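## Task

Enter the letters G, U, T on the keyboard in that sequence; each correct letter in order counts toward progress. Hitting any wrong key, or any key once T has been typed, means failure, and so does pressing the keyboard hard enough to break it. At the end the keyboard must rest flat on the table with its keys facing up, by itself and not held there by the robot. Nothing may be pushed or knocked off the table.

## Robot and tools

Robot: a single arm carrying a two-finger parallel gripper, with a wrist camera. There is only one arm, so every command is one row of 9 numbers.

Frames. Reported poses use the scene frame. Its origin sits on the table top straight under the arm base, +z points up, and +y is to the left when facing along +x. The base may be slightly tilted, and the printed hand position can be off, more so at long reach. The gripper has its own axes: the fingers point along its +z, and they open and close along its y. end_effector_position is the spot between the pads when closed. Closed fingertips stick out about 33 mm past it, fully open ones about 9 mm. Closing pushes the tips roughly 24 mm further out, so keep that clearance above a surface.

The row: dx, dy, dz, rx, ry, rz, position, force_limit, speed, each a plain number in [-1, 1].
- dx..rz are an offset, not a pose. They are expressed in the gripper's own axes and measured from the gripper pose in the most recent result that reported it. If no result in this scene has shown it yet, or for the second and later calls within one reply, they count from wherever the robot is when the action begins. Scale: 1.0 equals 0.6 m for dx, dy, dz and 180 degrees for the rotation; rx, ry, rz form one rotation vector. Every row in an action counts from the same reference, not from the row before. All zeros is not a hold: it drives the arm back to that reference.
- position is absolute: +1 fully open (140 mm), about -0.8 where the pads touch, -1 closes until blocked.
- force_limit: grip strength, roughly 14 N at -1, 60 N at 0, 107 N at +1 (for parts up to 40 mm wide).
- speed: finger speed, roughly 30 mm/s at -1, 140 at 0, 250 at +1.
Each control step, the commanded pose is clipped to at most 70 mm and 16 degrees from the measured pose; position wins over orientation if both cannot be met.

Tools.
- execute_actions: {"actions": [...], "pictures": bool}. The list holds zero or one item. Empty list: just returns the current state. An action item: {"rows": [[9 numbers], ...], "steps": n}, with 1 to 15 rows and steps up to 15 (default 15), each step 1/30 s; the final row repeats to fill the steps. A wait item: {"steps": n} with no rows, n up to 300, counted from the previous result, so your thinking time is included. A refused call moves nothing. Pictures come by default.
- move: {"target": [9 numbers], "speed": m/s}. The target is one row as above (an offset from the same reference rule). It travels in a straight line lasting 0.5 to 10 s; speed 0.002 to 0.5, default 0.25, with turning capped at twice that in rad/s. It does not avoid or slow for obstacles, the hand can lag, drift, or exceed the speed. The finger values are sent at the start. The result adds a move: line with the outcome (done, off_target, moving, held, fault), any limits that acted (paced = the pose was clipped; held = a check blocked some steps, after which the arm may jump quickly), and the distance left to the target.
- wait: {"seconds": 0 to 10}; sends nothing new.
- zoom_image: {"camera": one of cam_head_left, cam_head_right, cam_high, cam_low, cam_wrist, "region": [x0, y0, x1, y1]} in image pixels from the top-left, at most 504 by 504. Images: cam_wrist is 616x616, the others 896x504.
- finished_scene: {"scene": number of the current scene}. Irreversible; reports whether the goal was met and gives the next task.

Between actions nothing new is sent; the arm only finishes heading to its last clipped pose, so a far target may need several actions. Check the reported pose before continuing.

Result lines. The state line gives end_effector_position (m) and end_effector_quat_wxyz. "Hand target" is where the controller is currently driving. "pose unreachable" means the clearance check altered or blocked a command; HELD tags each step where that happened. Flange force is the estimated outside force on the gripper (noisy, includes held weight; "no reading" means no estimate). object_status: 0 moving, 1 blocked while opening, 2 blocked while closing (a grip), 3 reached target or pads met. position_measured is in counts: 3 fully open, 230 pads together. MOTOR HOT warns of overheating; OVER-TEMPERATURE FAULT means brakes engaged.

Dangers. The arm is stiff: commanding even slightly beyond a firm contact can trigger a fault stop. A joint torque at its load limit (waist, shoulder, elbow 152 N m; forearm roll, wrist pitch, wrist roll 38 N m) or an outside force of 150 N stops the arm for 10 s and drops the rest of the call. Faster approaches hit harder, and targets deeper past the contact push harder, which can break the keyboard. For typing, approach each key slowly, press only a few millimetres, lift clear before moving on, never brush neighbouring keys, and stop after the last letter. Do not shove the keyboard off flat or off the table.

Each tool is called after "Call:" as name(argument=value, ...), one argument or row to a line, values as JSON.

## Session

Call:
execute_actions(
  actions=[],
)

Scene clock: 0.00 s of 4023.00 s.
end_effector_position=(+0.8588, -0.2347, +0.2911) position_measured=230 object_status=3 end_effector_quat_wxyz=(+0.344, +0.041, +0.784, +0.515)
Joint positions: [-0.576  1.15   1.465 -1.295 -1.618 -1.332]
Joint velocities: [-0.001 -0.001 -0.     0.     0.    -0.   ]
Flange force (N, the push that the arm receives, along the gripper's own x y z axes): no reading
Hand target: +0.859, -0.235, +0.291; +0.344, +0.041, +0.784, +0.515
camera_calibration (this result's frames):
cam_wrist: T_world_to_cam=[[-0.0930927, 0.395307, 0.91382, -0.0841521], [0.530301, -0.757107, 0.381537, -0.742373], [0.842683, 0.520118, -0.13915, -0.371031], [0, 0, 0, 1]] pos_world=[0.698509, -0.335809, 0.308514]

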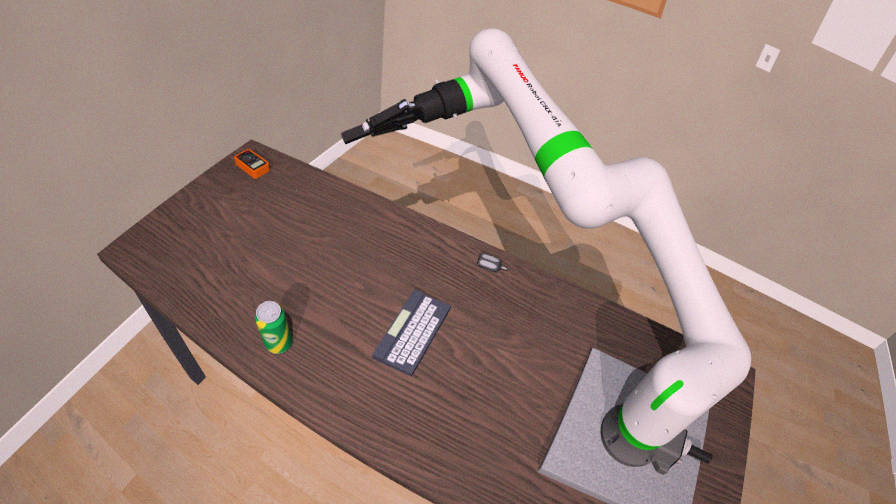

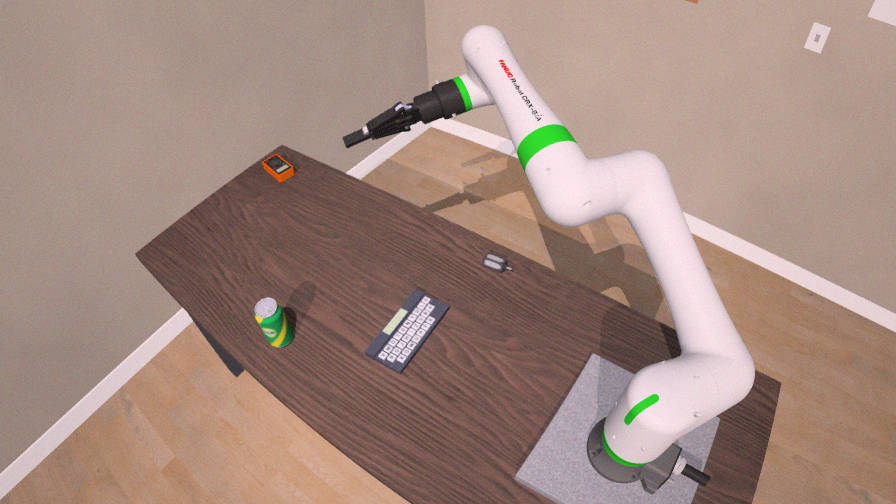

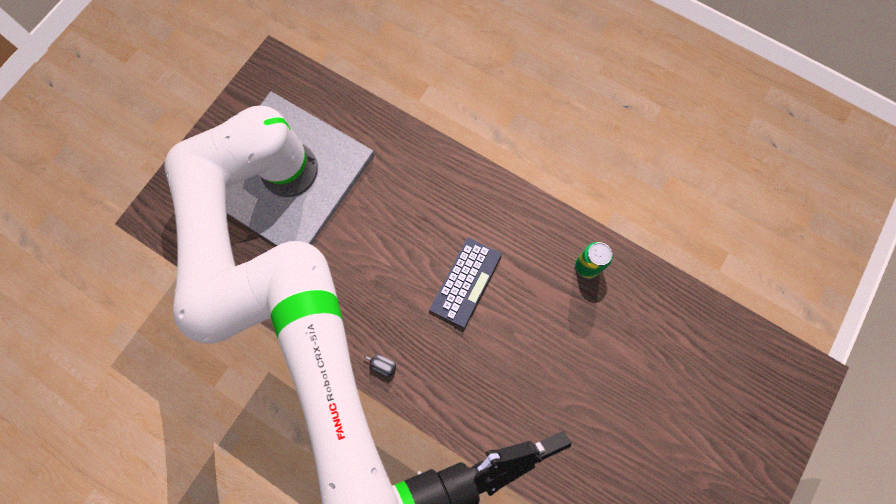

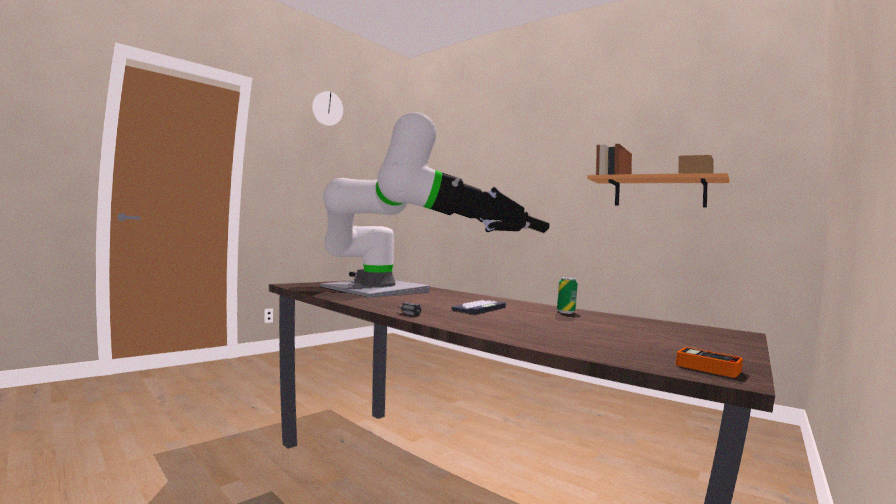

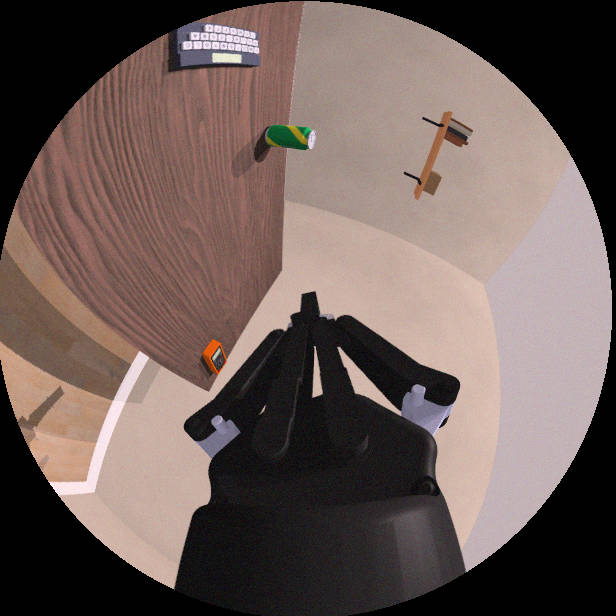

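Call:
zoom_image(
  camera="cam_head_left",
  region=[360, 280, 460, 380],
)

Call:
zoom_image(
  camera="cam_high",
  region=[415, 230, 515, 340],
)

Call:
zoom_image(
  camera="cam_head_right",
  region=[355, 280, 455, 380],
)

Call:
zoom_image(
  camera="cam_wrist",
  region=[160, 10, 270, 80],
)

Call:
zoom_image(
  camera="cam_wrist",
  region=[270, 270, 350, 350],
)

Region (360, 280, 460, 380) of cam_head_left's 896x504 image, scaled by 5.040, with more detail than that image has.

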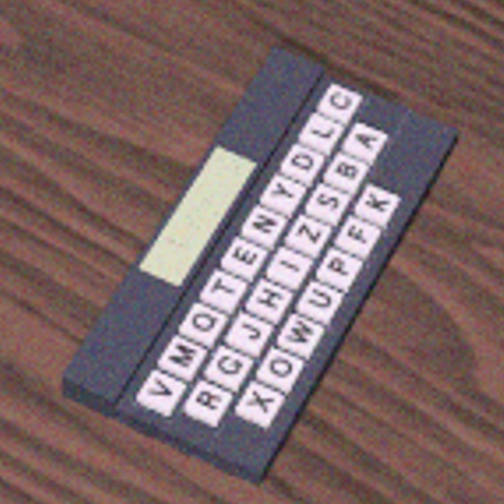

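Region (415, 230, 515, 340) of cam_high's 896x504 image, scaled by 4.582, with more detail than that image has; it fills the left 458 columns of this view, and the rest is white.

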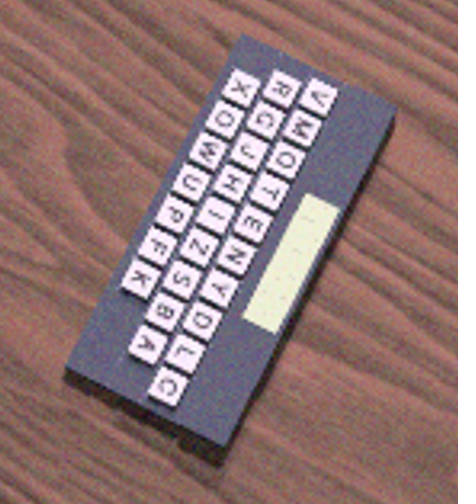

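Region (355, 280, 455, 380) of cam_head_right's 896x504 image, scaled by 5.040, with more detail than that image has.

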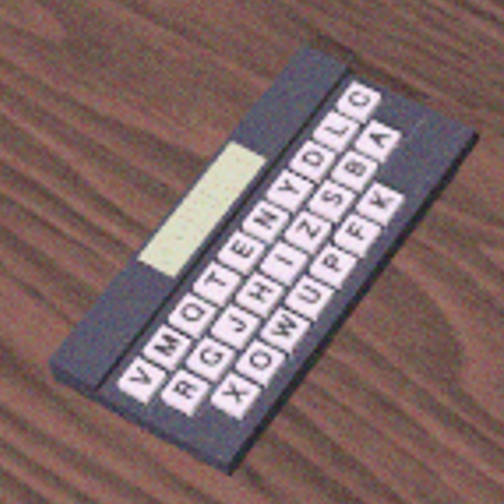

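Region (160, 10, 270, 80) of cam_wrist's 616x616 image, scaled by 4.582, with more detail than that image has; it fills the top 321 rows of this view, and the rest is white.

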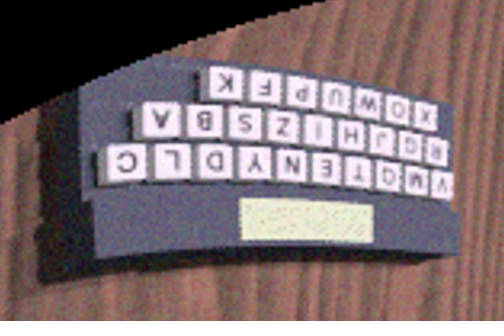

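Region (270, 270, 350, 350) of cam_wrist's 616x616 image, scaled by 6.300, with more detail than that image has.

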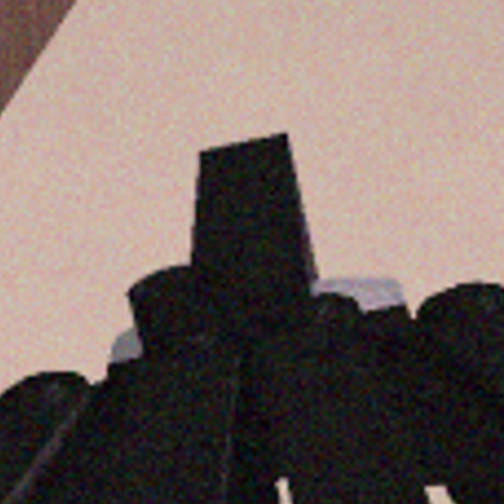

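Call:
move(
  target=[0.80427, 0.07552, 0.13581, 0.06553, 0.30417, -0.21491, -1, 0, 0],
  speed=0.4,
)

Call:
zoom_image(
  camera="cam_wrist",
  region=[240, 230, 350, 340],
)

Scene clock: 75.50 s of 4023.00 s.
end_effector_position=(+0.5273, +0.0534, +0.0716) position_measured=233 object_status=3 end_effector_quat_wxyz=(+0.092, -0.413, +0.867, +0.262)
Joint positions: [ 0.015  0.429  0.085 -0.529 -1.345 -0.52 ]
Joint velocities: [ 0.001 -0.001 -0.001 -0.001  0.001 -0.   ]
Flange force (N, the push that the arm receives, along the gripper's own x y z axes): [-4.5 -7.0 0.1]
Hand target: +0.527, +0.053, +0.072; +0.092, -0.413, +0.867, +0.262
Off the commanded pose: 0.002 m, 0 deg.
After step 90, 70.50 s passed at rest.
move: done
camera_calibration (this result's frames):
cam_wrist: T_world_to_cam=[[-0.60818, 0.676, 0.416103, 0.263997], [0.748344, 0.31343, 0.584588, -0.451374], [0.264762, 0.666923, -0.696502, 0.0647403], [0, 0, 0, 1]] pos_world=[0.4812, -0.0801642, 0.19911]

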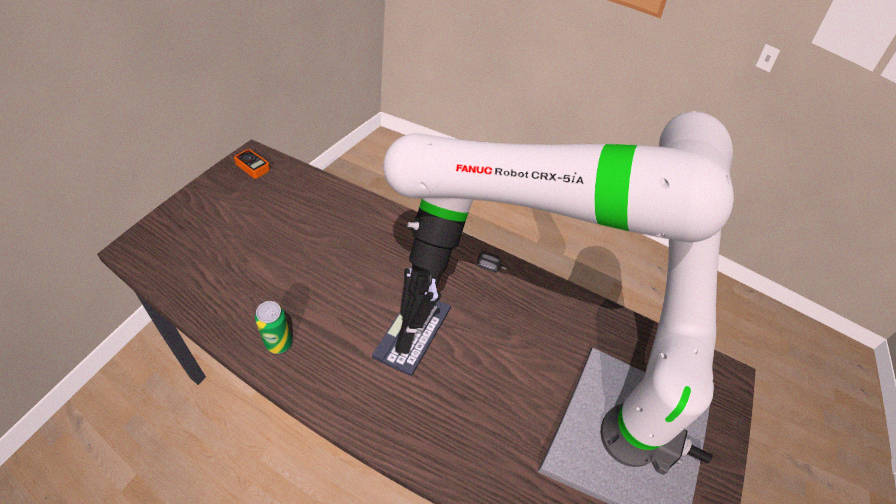

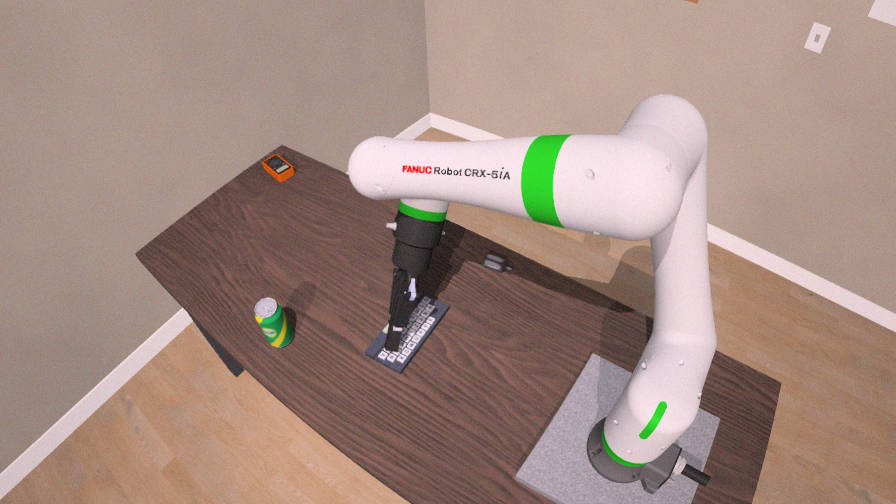

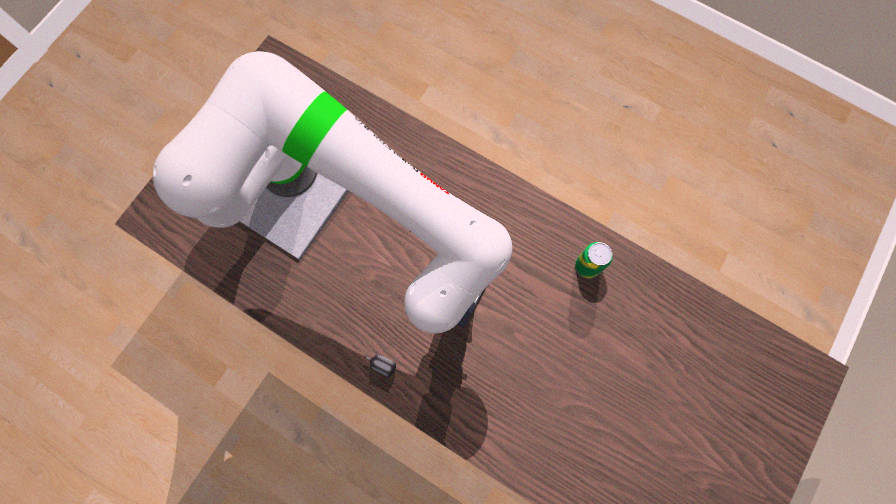

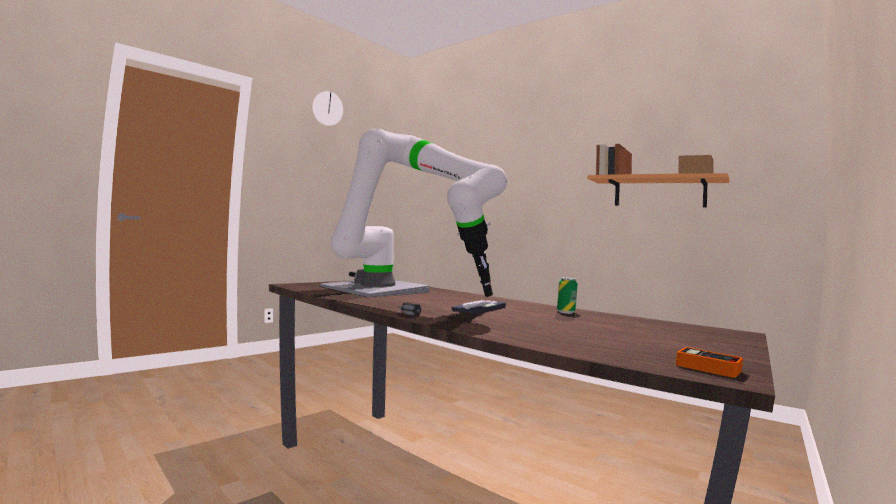

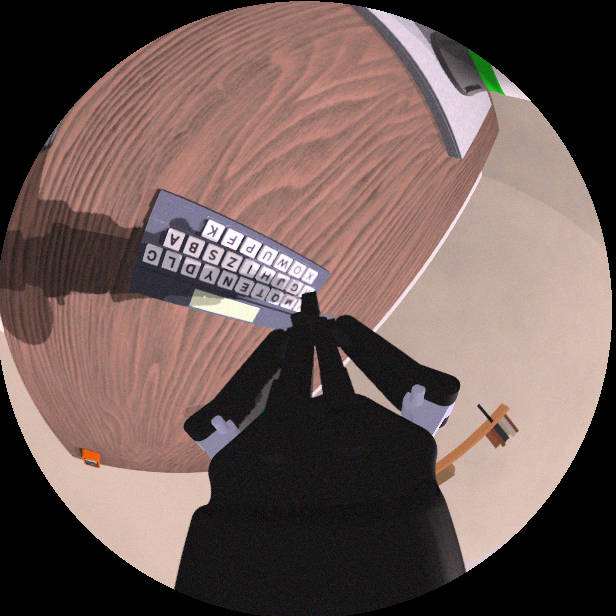

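Region (240, 230, 350, 340) of cam_wrist's 616x616 image, scaled by 4.582, with more detail than that image has.

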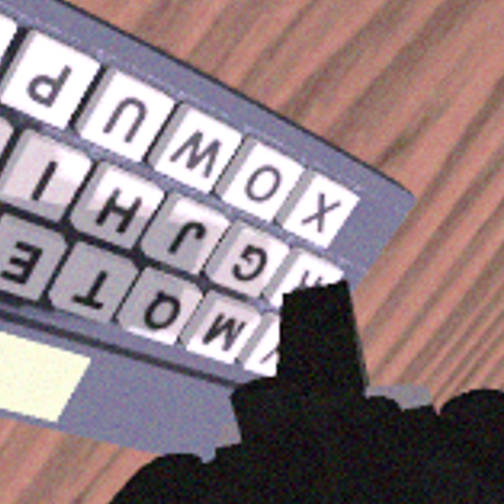

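Call:
execute_actions(
  actions=[],
)

Scene clock: 81.37 s of 4023.00 s.
end_effector_position=(+0.5273, +0.0535, +0.0716) position_measured=233 object_status=3 end_effector_quat_wxyz=(+0.092, -0.413, +0.867, +0.262)
Joint positions: [ 0.015  0.429  0.085 -0.529 -1.345 -0.52 ]
Joint velocities: [-0.003 -0.    -0.     0.001 -0.001 -0.   ]
Flange force (N, the push that the arm receives, along the gripper's own x y z axes): [-5.6 -8.0 -0.8]
Hand target: +0.527, +0.053, +0.072; +0.092, -0.413, +0.867, +0.262
Off the commanded pose: 0.002 m, 0 deg.
Steps of this call (steps 1 to 90: nothing new was sent; then 2.87 s passed at rest). Readings (end_effector_position | what the end effector reports):
1: (+0.5273, +0.0534, +0.0716) | position_measured=233 object_status=3
2: (+0.5273, +0.0534, +0.0716) | position_measured=233 object_status=3
4: (+0.5273, +0.0534, +0.0716) | position_measured=233 object_status=3
8: (+0.5273, +0.0535, +0.0716) | position_measured=233 object_status=3
90: the state above
camera_calibration (this result's frames):
cam_wrist: T_world_to_cam=[[-0.608238, 0.675954, 0.416092, 0.263984], [0.748311, 0.313489, 0.584598, -0.451374], [0.264721, 0.666941, -0.6965, 0.064743], [0, 0, 0, 1]] pos_world=[0.481194, -0.0801197, 0.199124]

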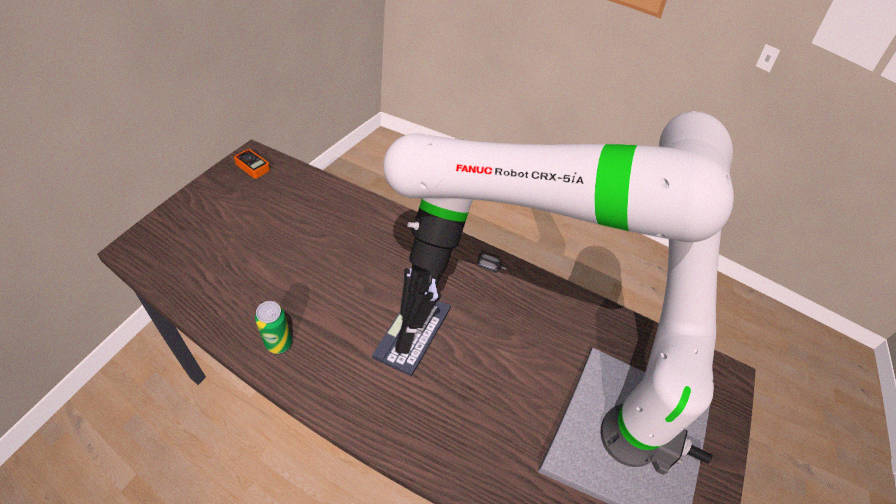

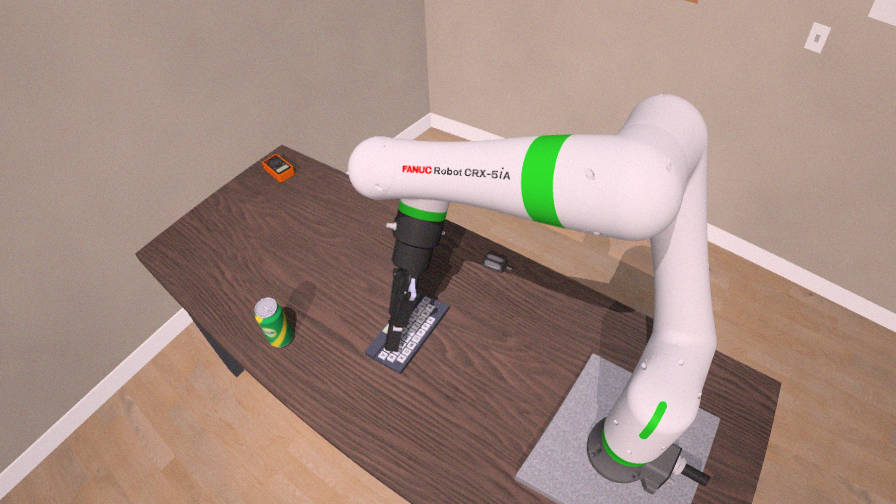

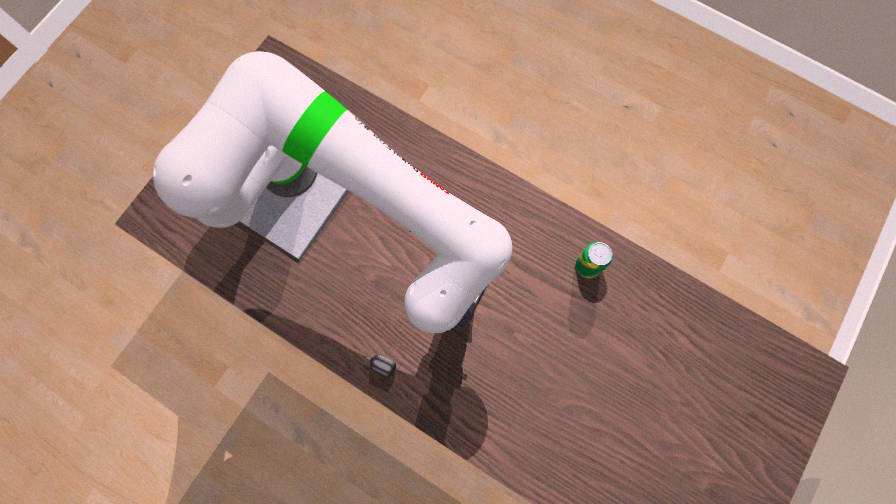

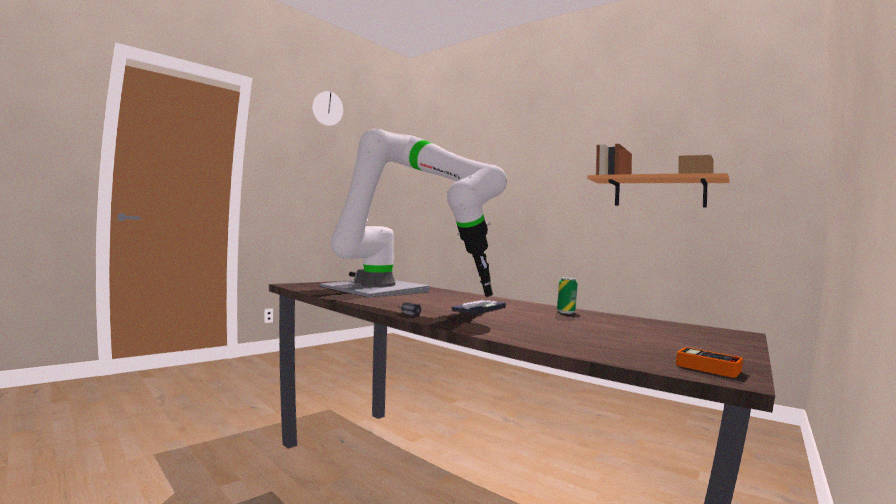

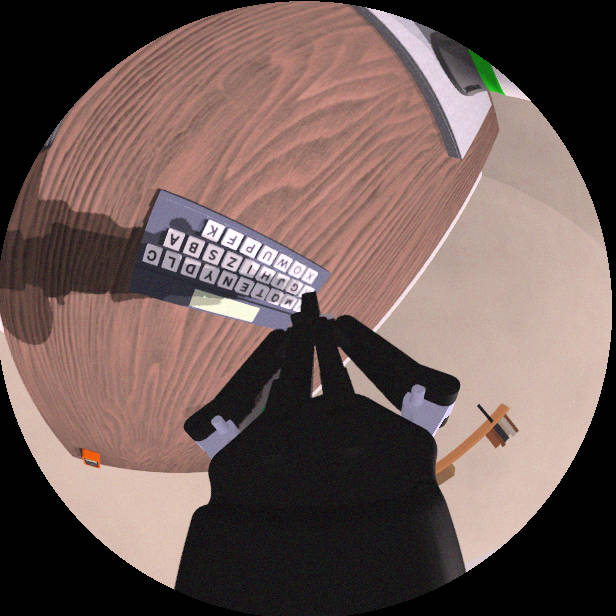

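Call:
move(
  target=[0.00793, -0.01063, 0.00944, 0, 0, 0, -1, 0, 0],
  speed=0.03,
)

Call:
zoom_image(
  camera="cam_wrist",
  region=[250, 250, 350, 330],
)

Scene clock: 85.87 s of 4023.00 s.
end_effector_position=(+0.5288, +0.0499, +0.0626) position_measured=233 object_status=3 end_effector_quat_wxyz=(+0.092, -0.413, +0.867, +0.262)
Joint positions: [ 0.008  0.445  0.084 -0.53  -1.335 -0.506]
Joint velocities: [-0.001 -0.    -0.    -0.    -0.001 -0.   ]
Flange force (N, the push that the arm receives, along the gripper's own x y z axes): [-3.8 -8.0 0.2]
Hand target: +0.529, +0.050, +0.063; +0.092, -0.413, +0.867, +0.262
Off the commanded pose: 0.000 m, 0 deg.
After step 90, 0.80 s passed at rest.
move: done
camera_calibration (this result's frames):
cam_wrist: T_world_to_cam=[[-0.608229, 0.675969, 0.416081, 0.271007], [0.748311, 0.313479, 0.584603, -0.446141], [0.264741, 0.66693, -0.696503, 0.0604198], [0, 0, 0, 1]] pos_world=[0.482691, -0.0836323, 0.190137]

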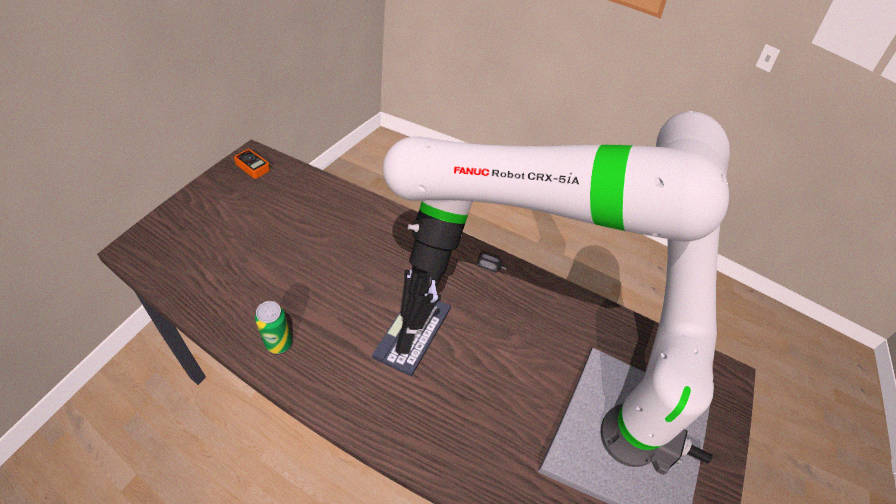

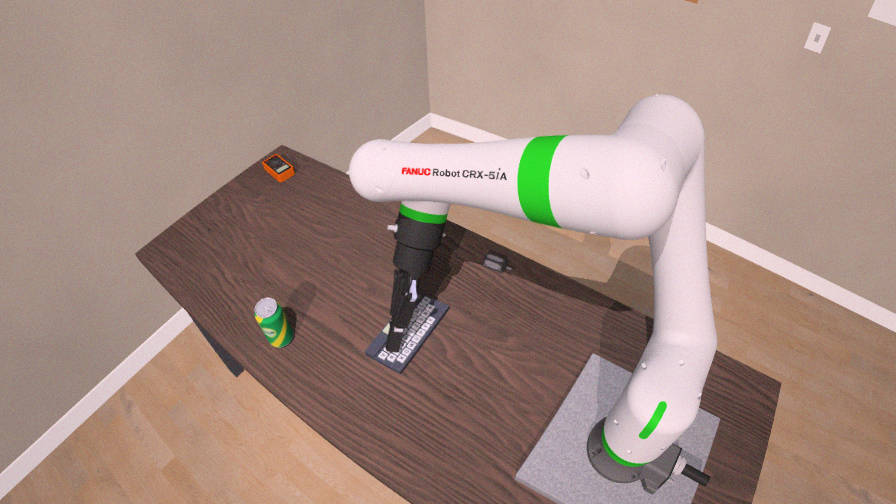

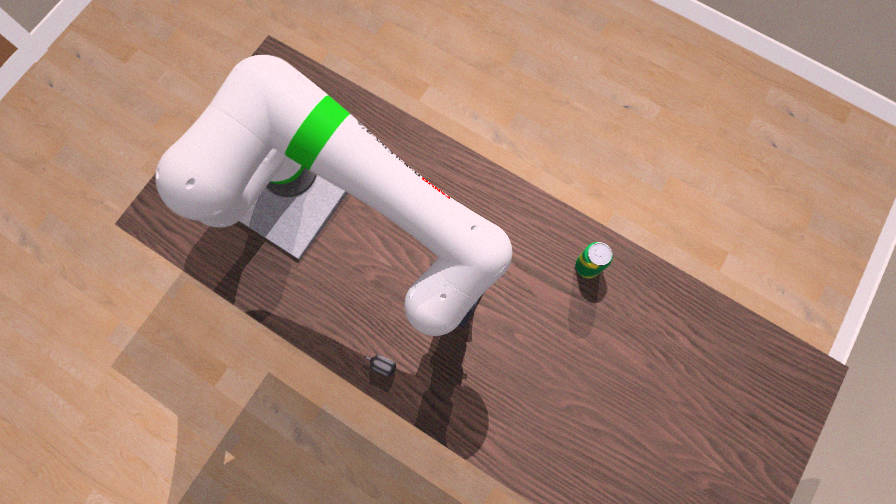

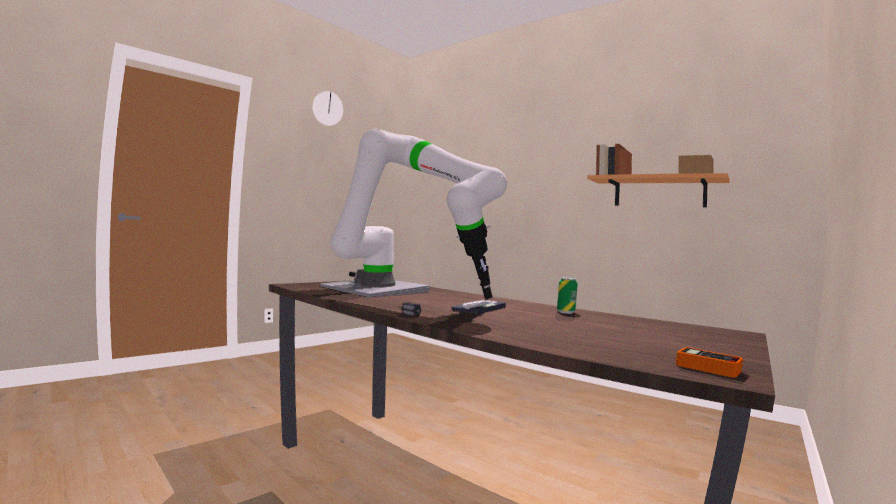

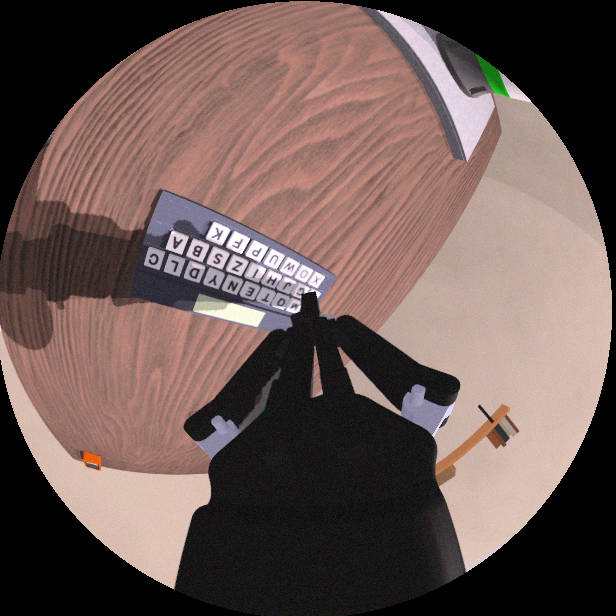

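Region (250, 250, 350, 330) of cam_wrist's 616x616 image, scaled by 5.040, with more detail than that image has; it fills the top 403 rows of this view, and the rest is white.

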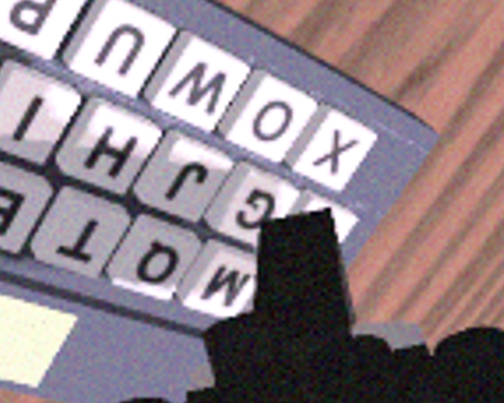

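Call:
execute_actions(
  actions=[
    {"rows": [[0.0003, -0.0003, 0.0007, 0, 0, 0, -1, 0, 0], [0.0006, -0.0006, 0.0014, 0, 0, 0, -1, 0, 0], [0.001, -0.001, 0.0022, 0, 0, 0, -1, 0, 0], [0.0014, -0.0014, 0.0031, 0, 0, 0, -1, 0, 0], [0.0018, -0.0018, 0.004, 0, 0, 0, -1, 0, 0], [0.0022, -0.0022, 0.0049, 0, 0, 0, -1, 0, 0], [0.0025, -0.0025, 0.0056, 0, 0, 0, -1, 0, 0], [0.0027, -0.0027, 0.0061, 0, 0, 0, -1, 0, 0], [0.00288, -0.0029, 0.00648, 0, 0, 0, -1, 0, 0]], "steps": 15},
  ],
)

Call:
zoom_image(
  camera="cam_wrist",
  region=[190, 250, 350, 350],
)

Scene clock: 90.77 s of 4023.00 s.
end_effector_position=(+0.5288, +0.0499, +0.0580) position_measured=233 object_status=3 end_effector_quat_wxyz=(+0.092, -0.413, +0.867, +0.262)
Joint positions: [ 0.007  0.45   0.08  -0.531 -1.327 -0.501]
Joint velocities: [ 0.001  0.    -0.     0.     0.     0.   ]
Flange force (N, the push that the arm receives, along the gripper's own x y z axes): [-4.0 -8.0 0.8]
Hand target: +0.529, +0.050, +0.058; +0.092, -0.413, +0.867, +0.262
Off the commanded pose: 0.000 m, 0 deg.
Steps of this call (steps 1 to 90: nothing new was sent; then 1.40 s passed at rest; steps 91 to 105: all 15 steps of this action). Readings (end_effector_position | what the end effector reports):
91: (+0.5288, +0.0499, +0.0625) | position_measured=233 object_status=3
92: (+0.5290, +0.0499, +0.0623) | position_measured=233 object_status=3
94: (+0.5289, +0.0499, +0.0613) | position_measured=233 object_status=3
98: (+0.5288, +0.0499, +0.0589) | position_measured=233 object_status=3
105: the state above
camera_calibration (this result's frames):
cam_wrist: T_world_to_cam=[[-0.608225, 0.675977, 0.416074, 0.272925], [0.748308, 0.313467, 0.584614, -0.443461], [0.26476, 0.666928, -0.696497, 0.0572133], [0, 0, 0, 1]] pos_world=[0.482697, -0.0836378, 0.185545]

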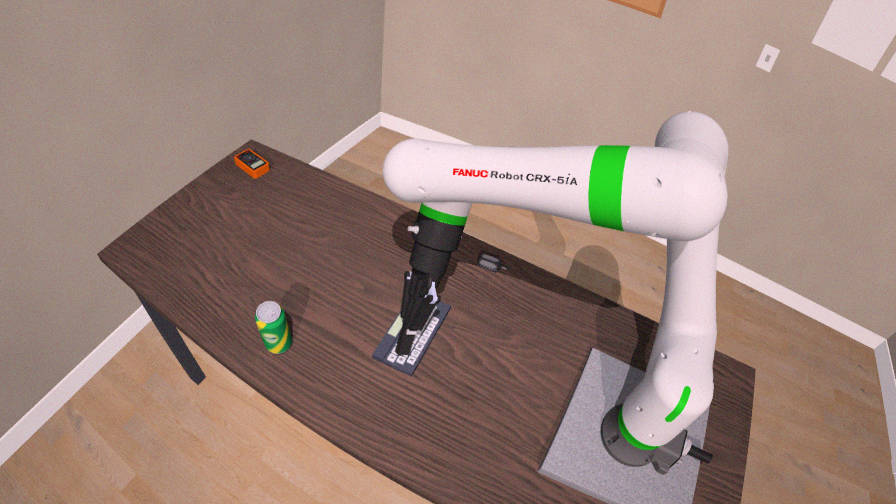

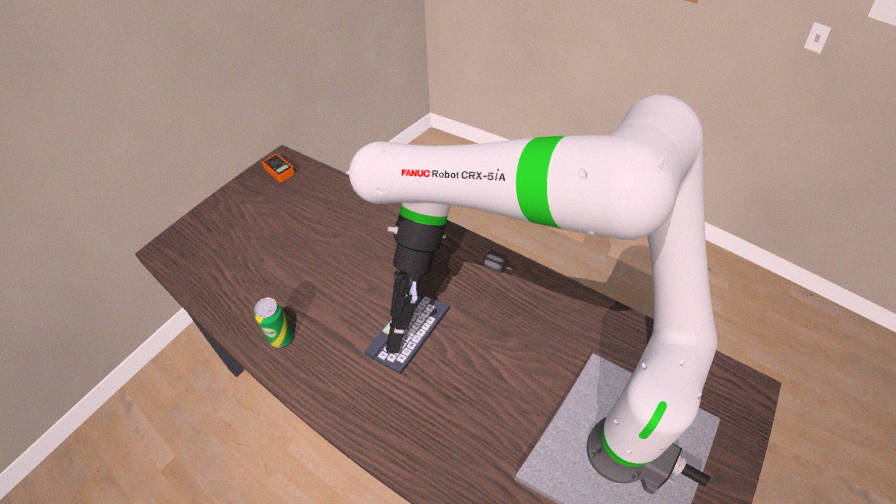

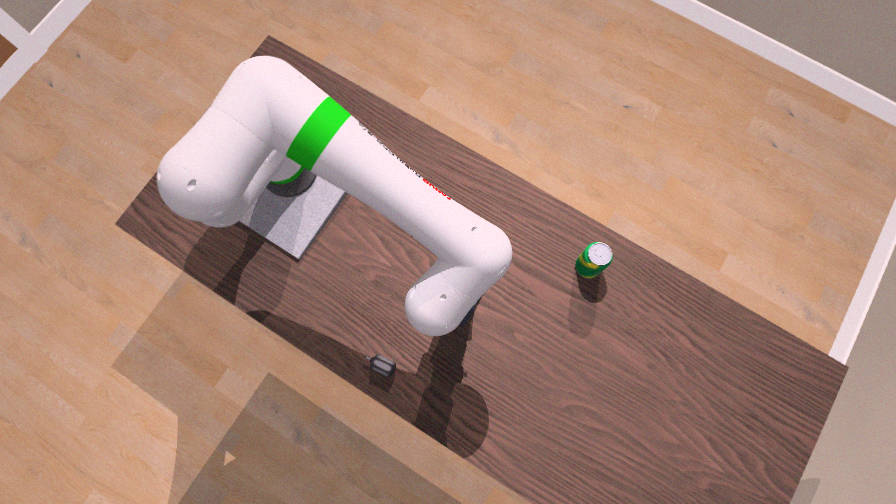

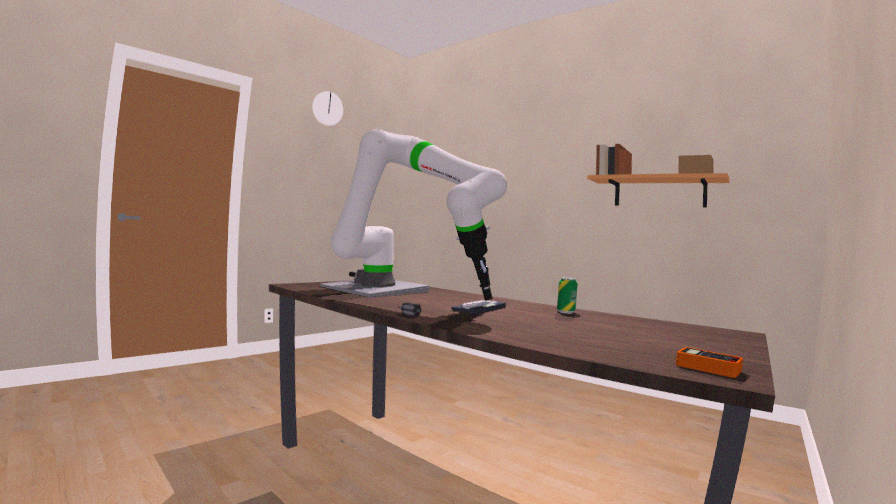

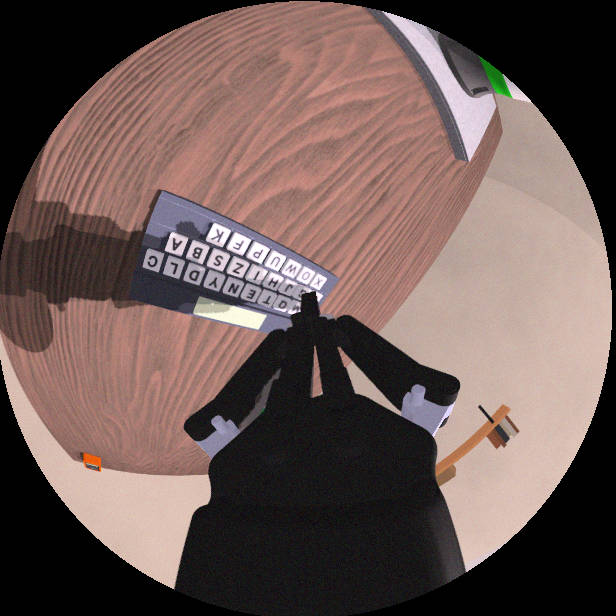

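Region (190, 250, 350, 350) of cam_wrist's 616x616 image, scaled by 3.150, with more detail than that image has; it fills the top 315 rows of this view, and the rest is white.

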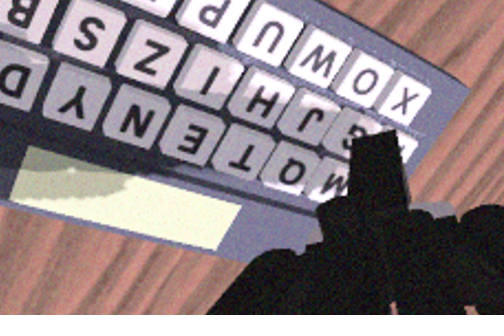

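Call:
execute_actions(
  actions=[
    {"rows": [[0.00016, -0.00016, 0.00035, 0, 0, 0, -1, 0, 0], [0.00031, -0.00032, 0.0007, 0, 0, 0, -1, 0, 0], [0.00047, -0.00047, 0.00106, 0, 0, 0, -1, 0, 0], [0.00063, -0.00063, 0.00141, 0, 0, 0, -1, 0, 0], [0.00078, -0.00079, 0.00176, 0, 0, 0, -1, 0, 0], [0.00094, -0.00095, 0.00211, 0, 0, 0, -1, 0, 0], [0.0011, -0.0011, 0.00246, 0, 0, 0, -1, 0, 0], [0.00125, -0.00126, 0.00282, 0, 0, 0, -1, 0, 0]], "steps": 13},
  ],
)

Call:
zoom_image(
  camera="cam_wrist",
  region=[190, 250, 350, 350],
)

Scene clock: 94.00 s of 4023.00 s.
end_effector_position=(+0.5288, +0.0499, +0.0560) position_measured=233 object_status=3 end_effector_quat_wxyz=(+0.092, -0.413, +0.867, +0.262)
Joint positions: [ 0.007  0.453  0.079 -0.532 -1.324 -0.498]
Joint velocities: [-0.001 -0.001 -0.    -0.001  0.     0.   ]
Flange force (N, the push that the arm receives, along the gripper's own x y z axes): [-4.3 -6.5 1.1]
Hand target: +0.529, +0.050, +0.056; +0.092, -0.413, +0.867, +0.262
Off the commanded pose: 0.000 m, 0 deg.
Steps of this call (steps 1 to 84: nothing new was sent; steps 85 to 97: all 13 steps of this action). Readings (end_effector_position | what the end effector reports):
85: (+0.5288, +0.0499, +0.0580) | position_measured=233 object_status=3
86: (+0.5288, +0.0499, +0.0578) | position_measured=233 object_status=3
88: (+0.5288, +0.0499, +0.0573) | position_measured=233 object_status=3
92: (+0.5288, +0.0499, +0.0564) | position_measured=233 object_status=3
97: the state above
camera_calibration (this result's frames):
cam_wrist: T_world_to_cam=[[-0.608224, 0.67598, 0.416069, 0.273758], [0.748304, 0.313462, 0.584622, -0.442298], [0.264771, 0.666928, -0.696494, 0.0558184], [0, 0, 0, 1]] pos_world=[0.482701, -0.0836384, 0.183552]

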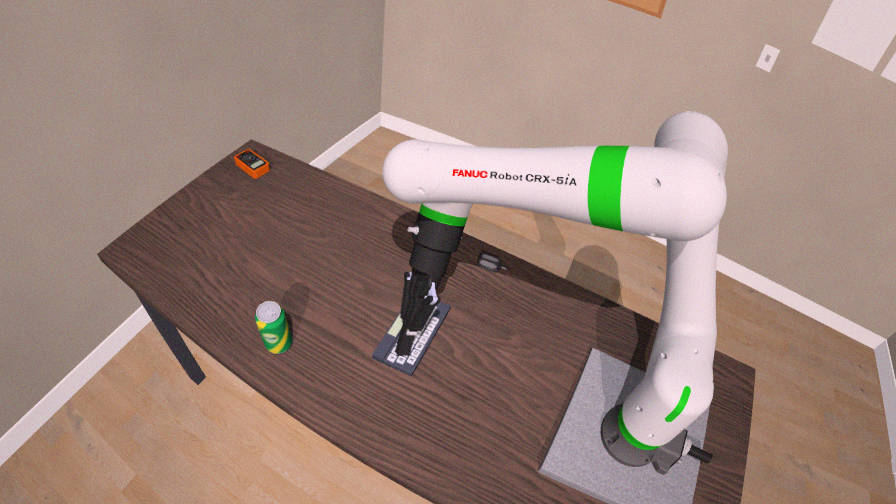

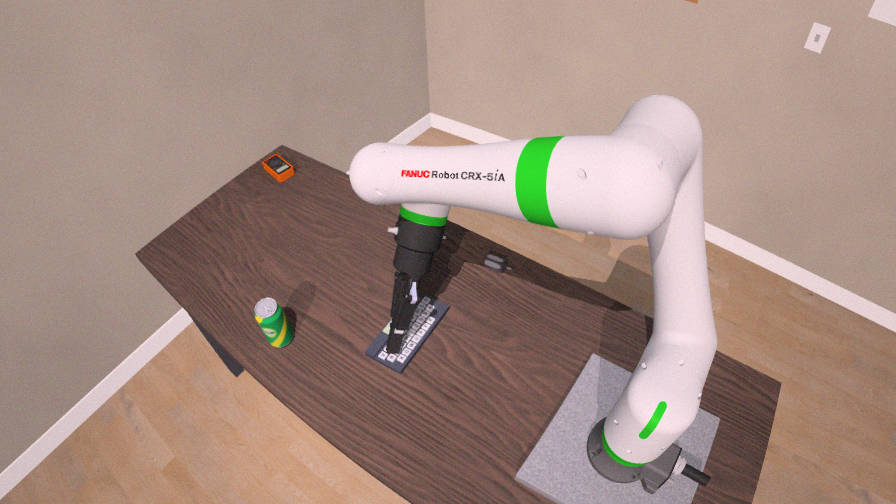

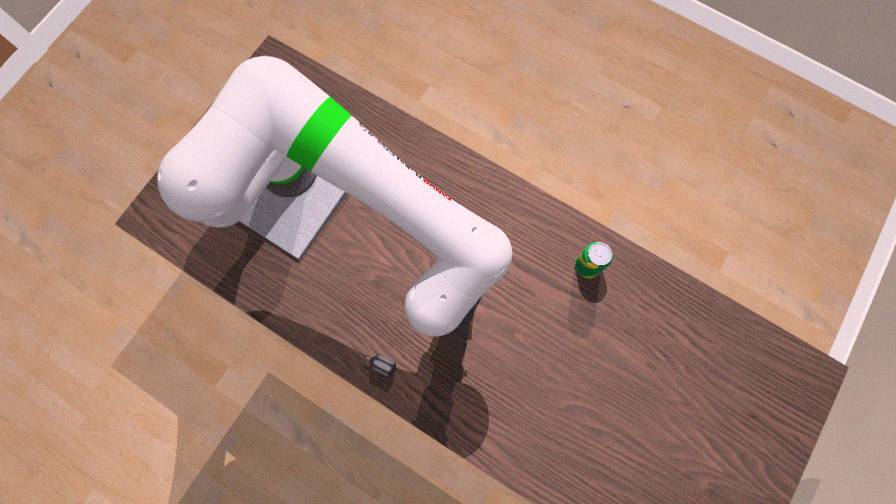

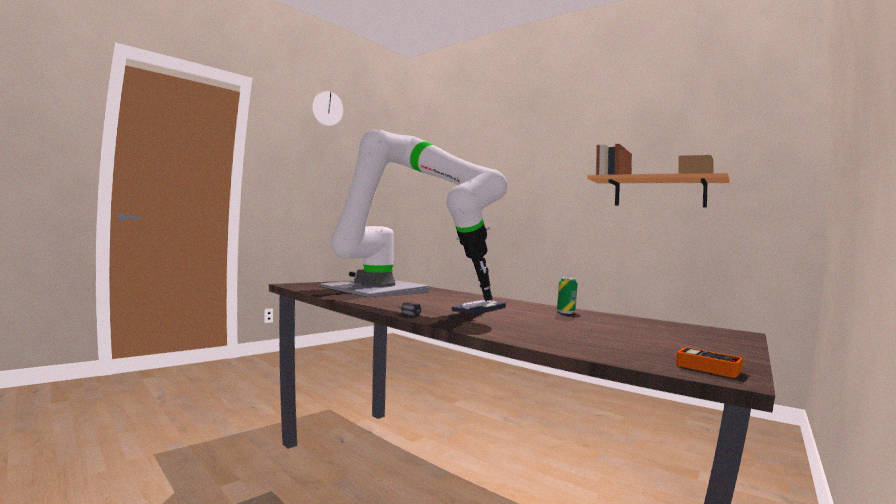

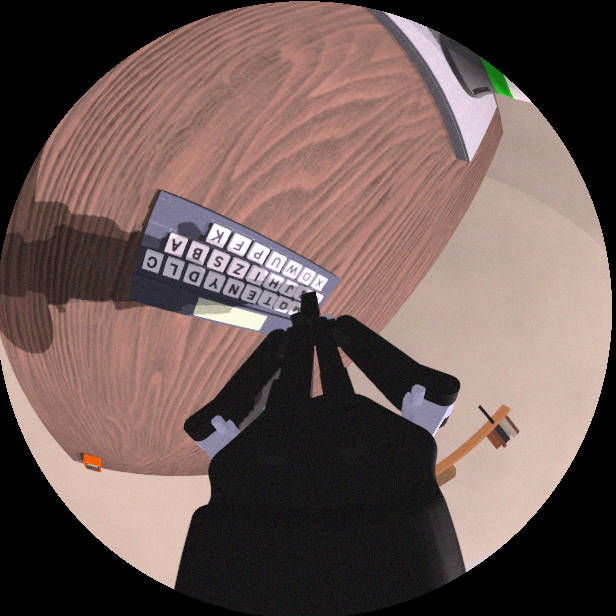

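Region (190, 250, 350, 350) of cam_wrist's 616x616 image, scaled by 3.150, with more detail than that image has; it fills the top 315 rows of this view, and the rest is white.

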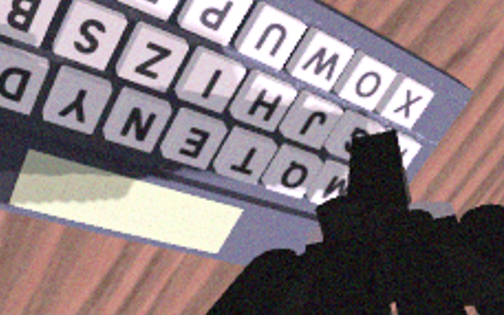

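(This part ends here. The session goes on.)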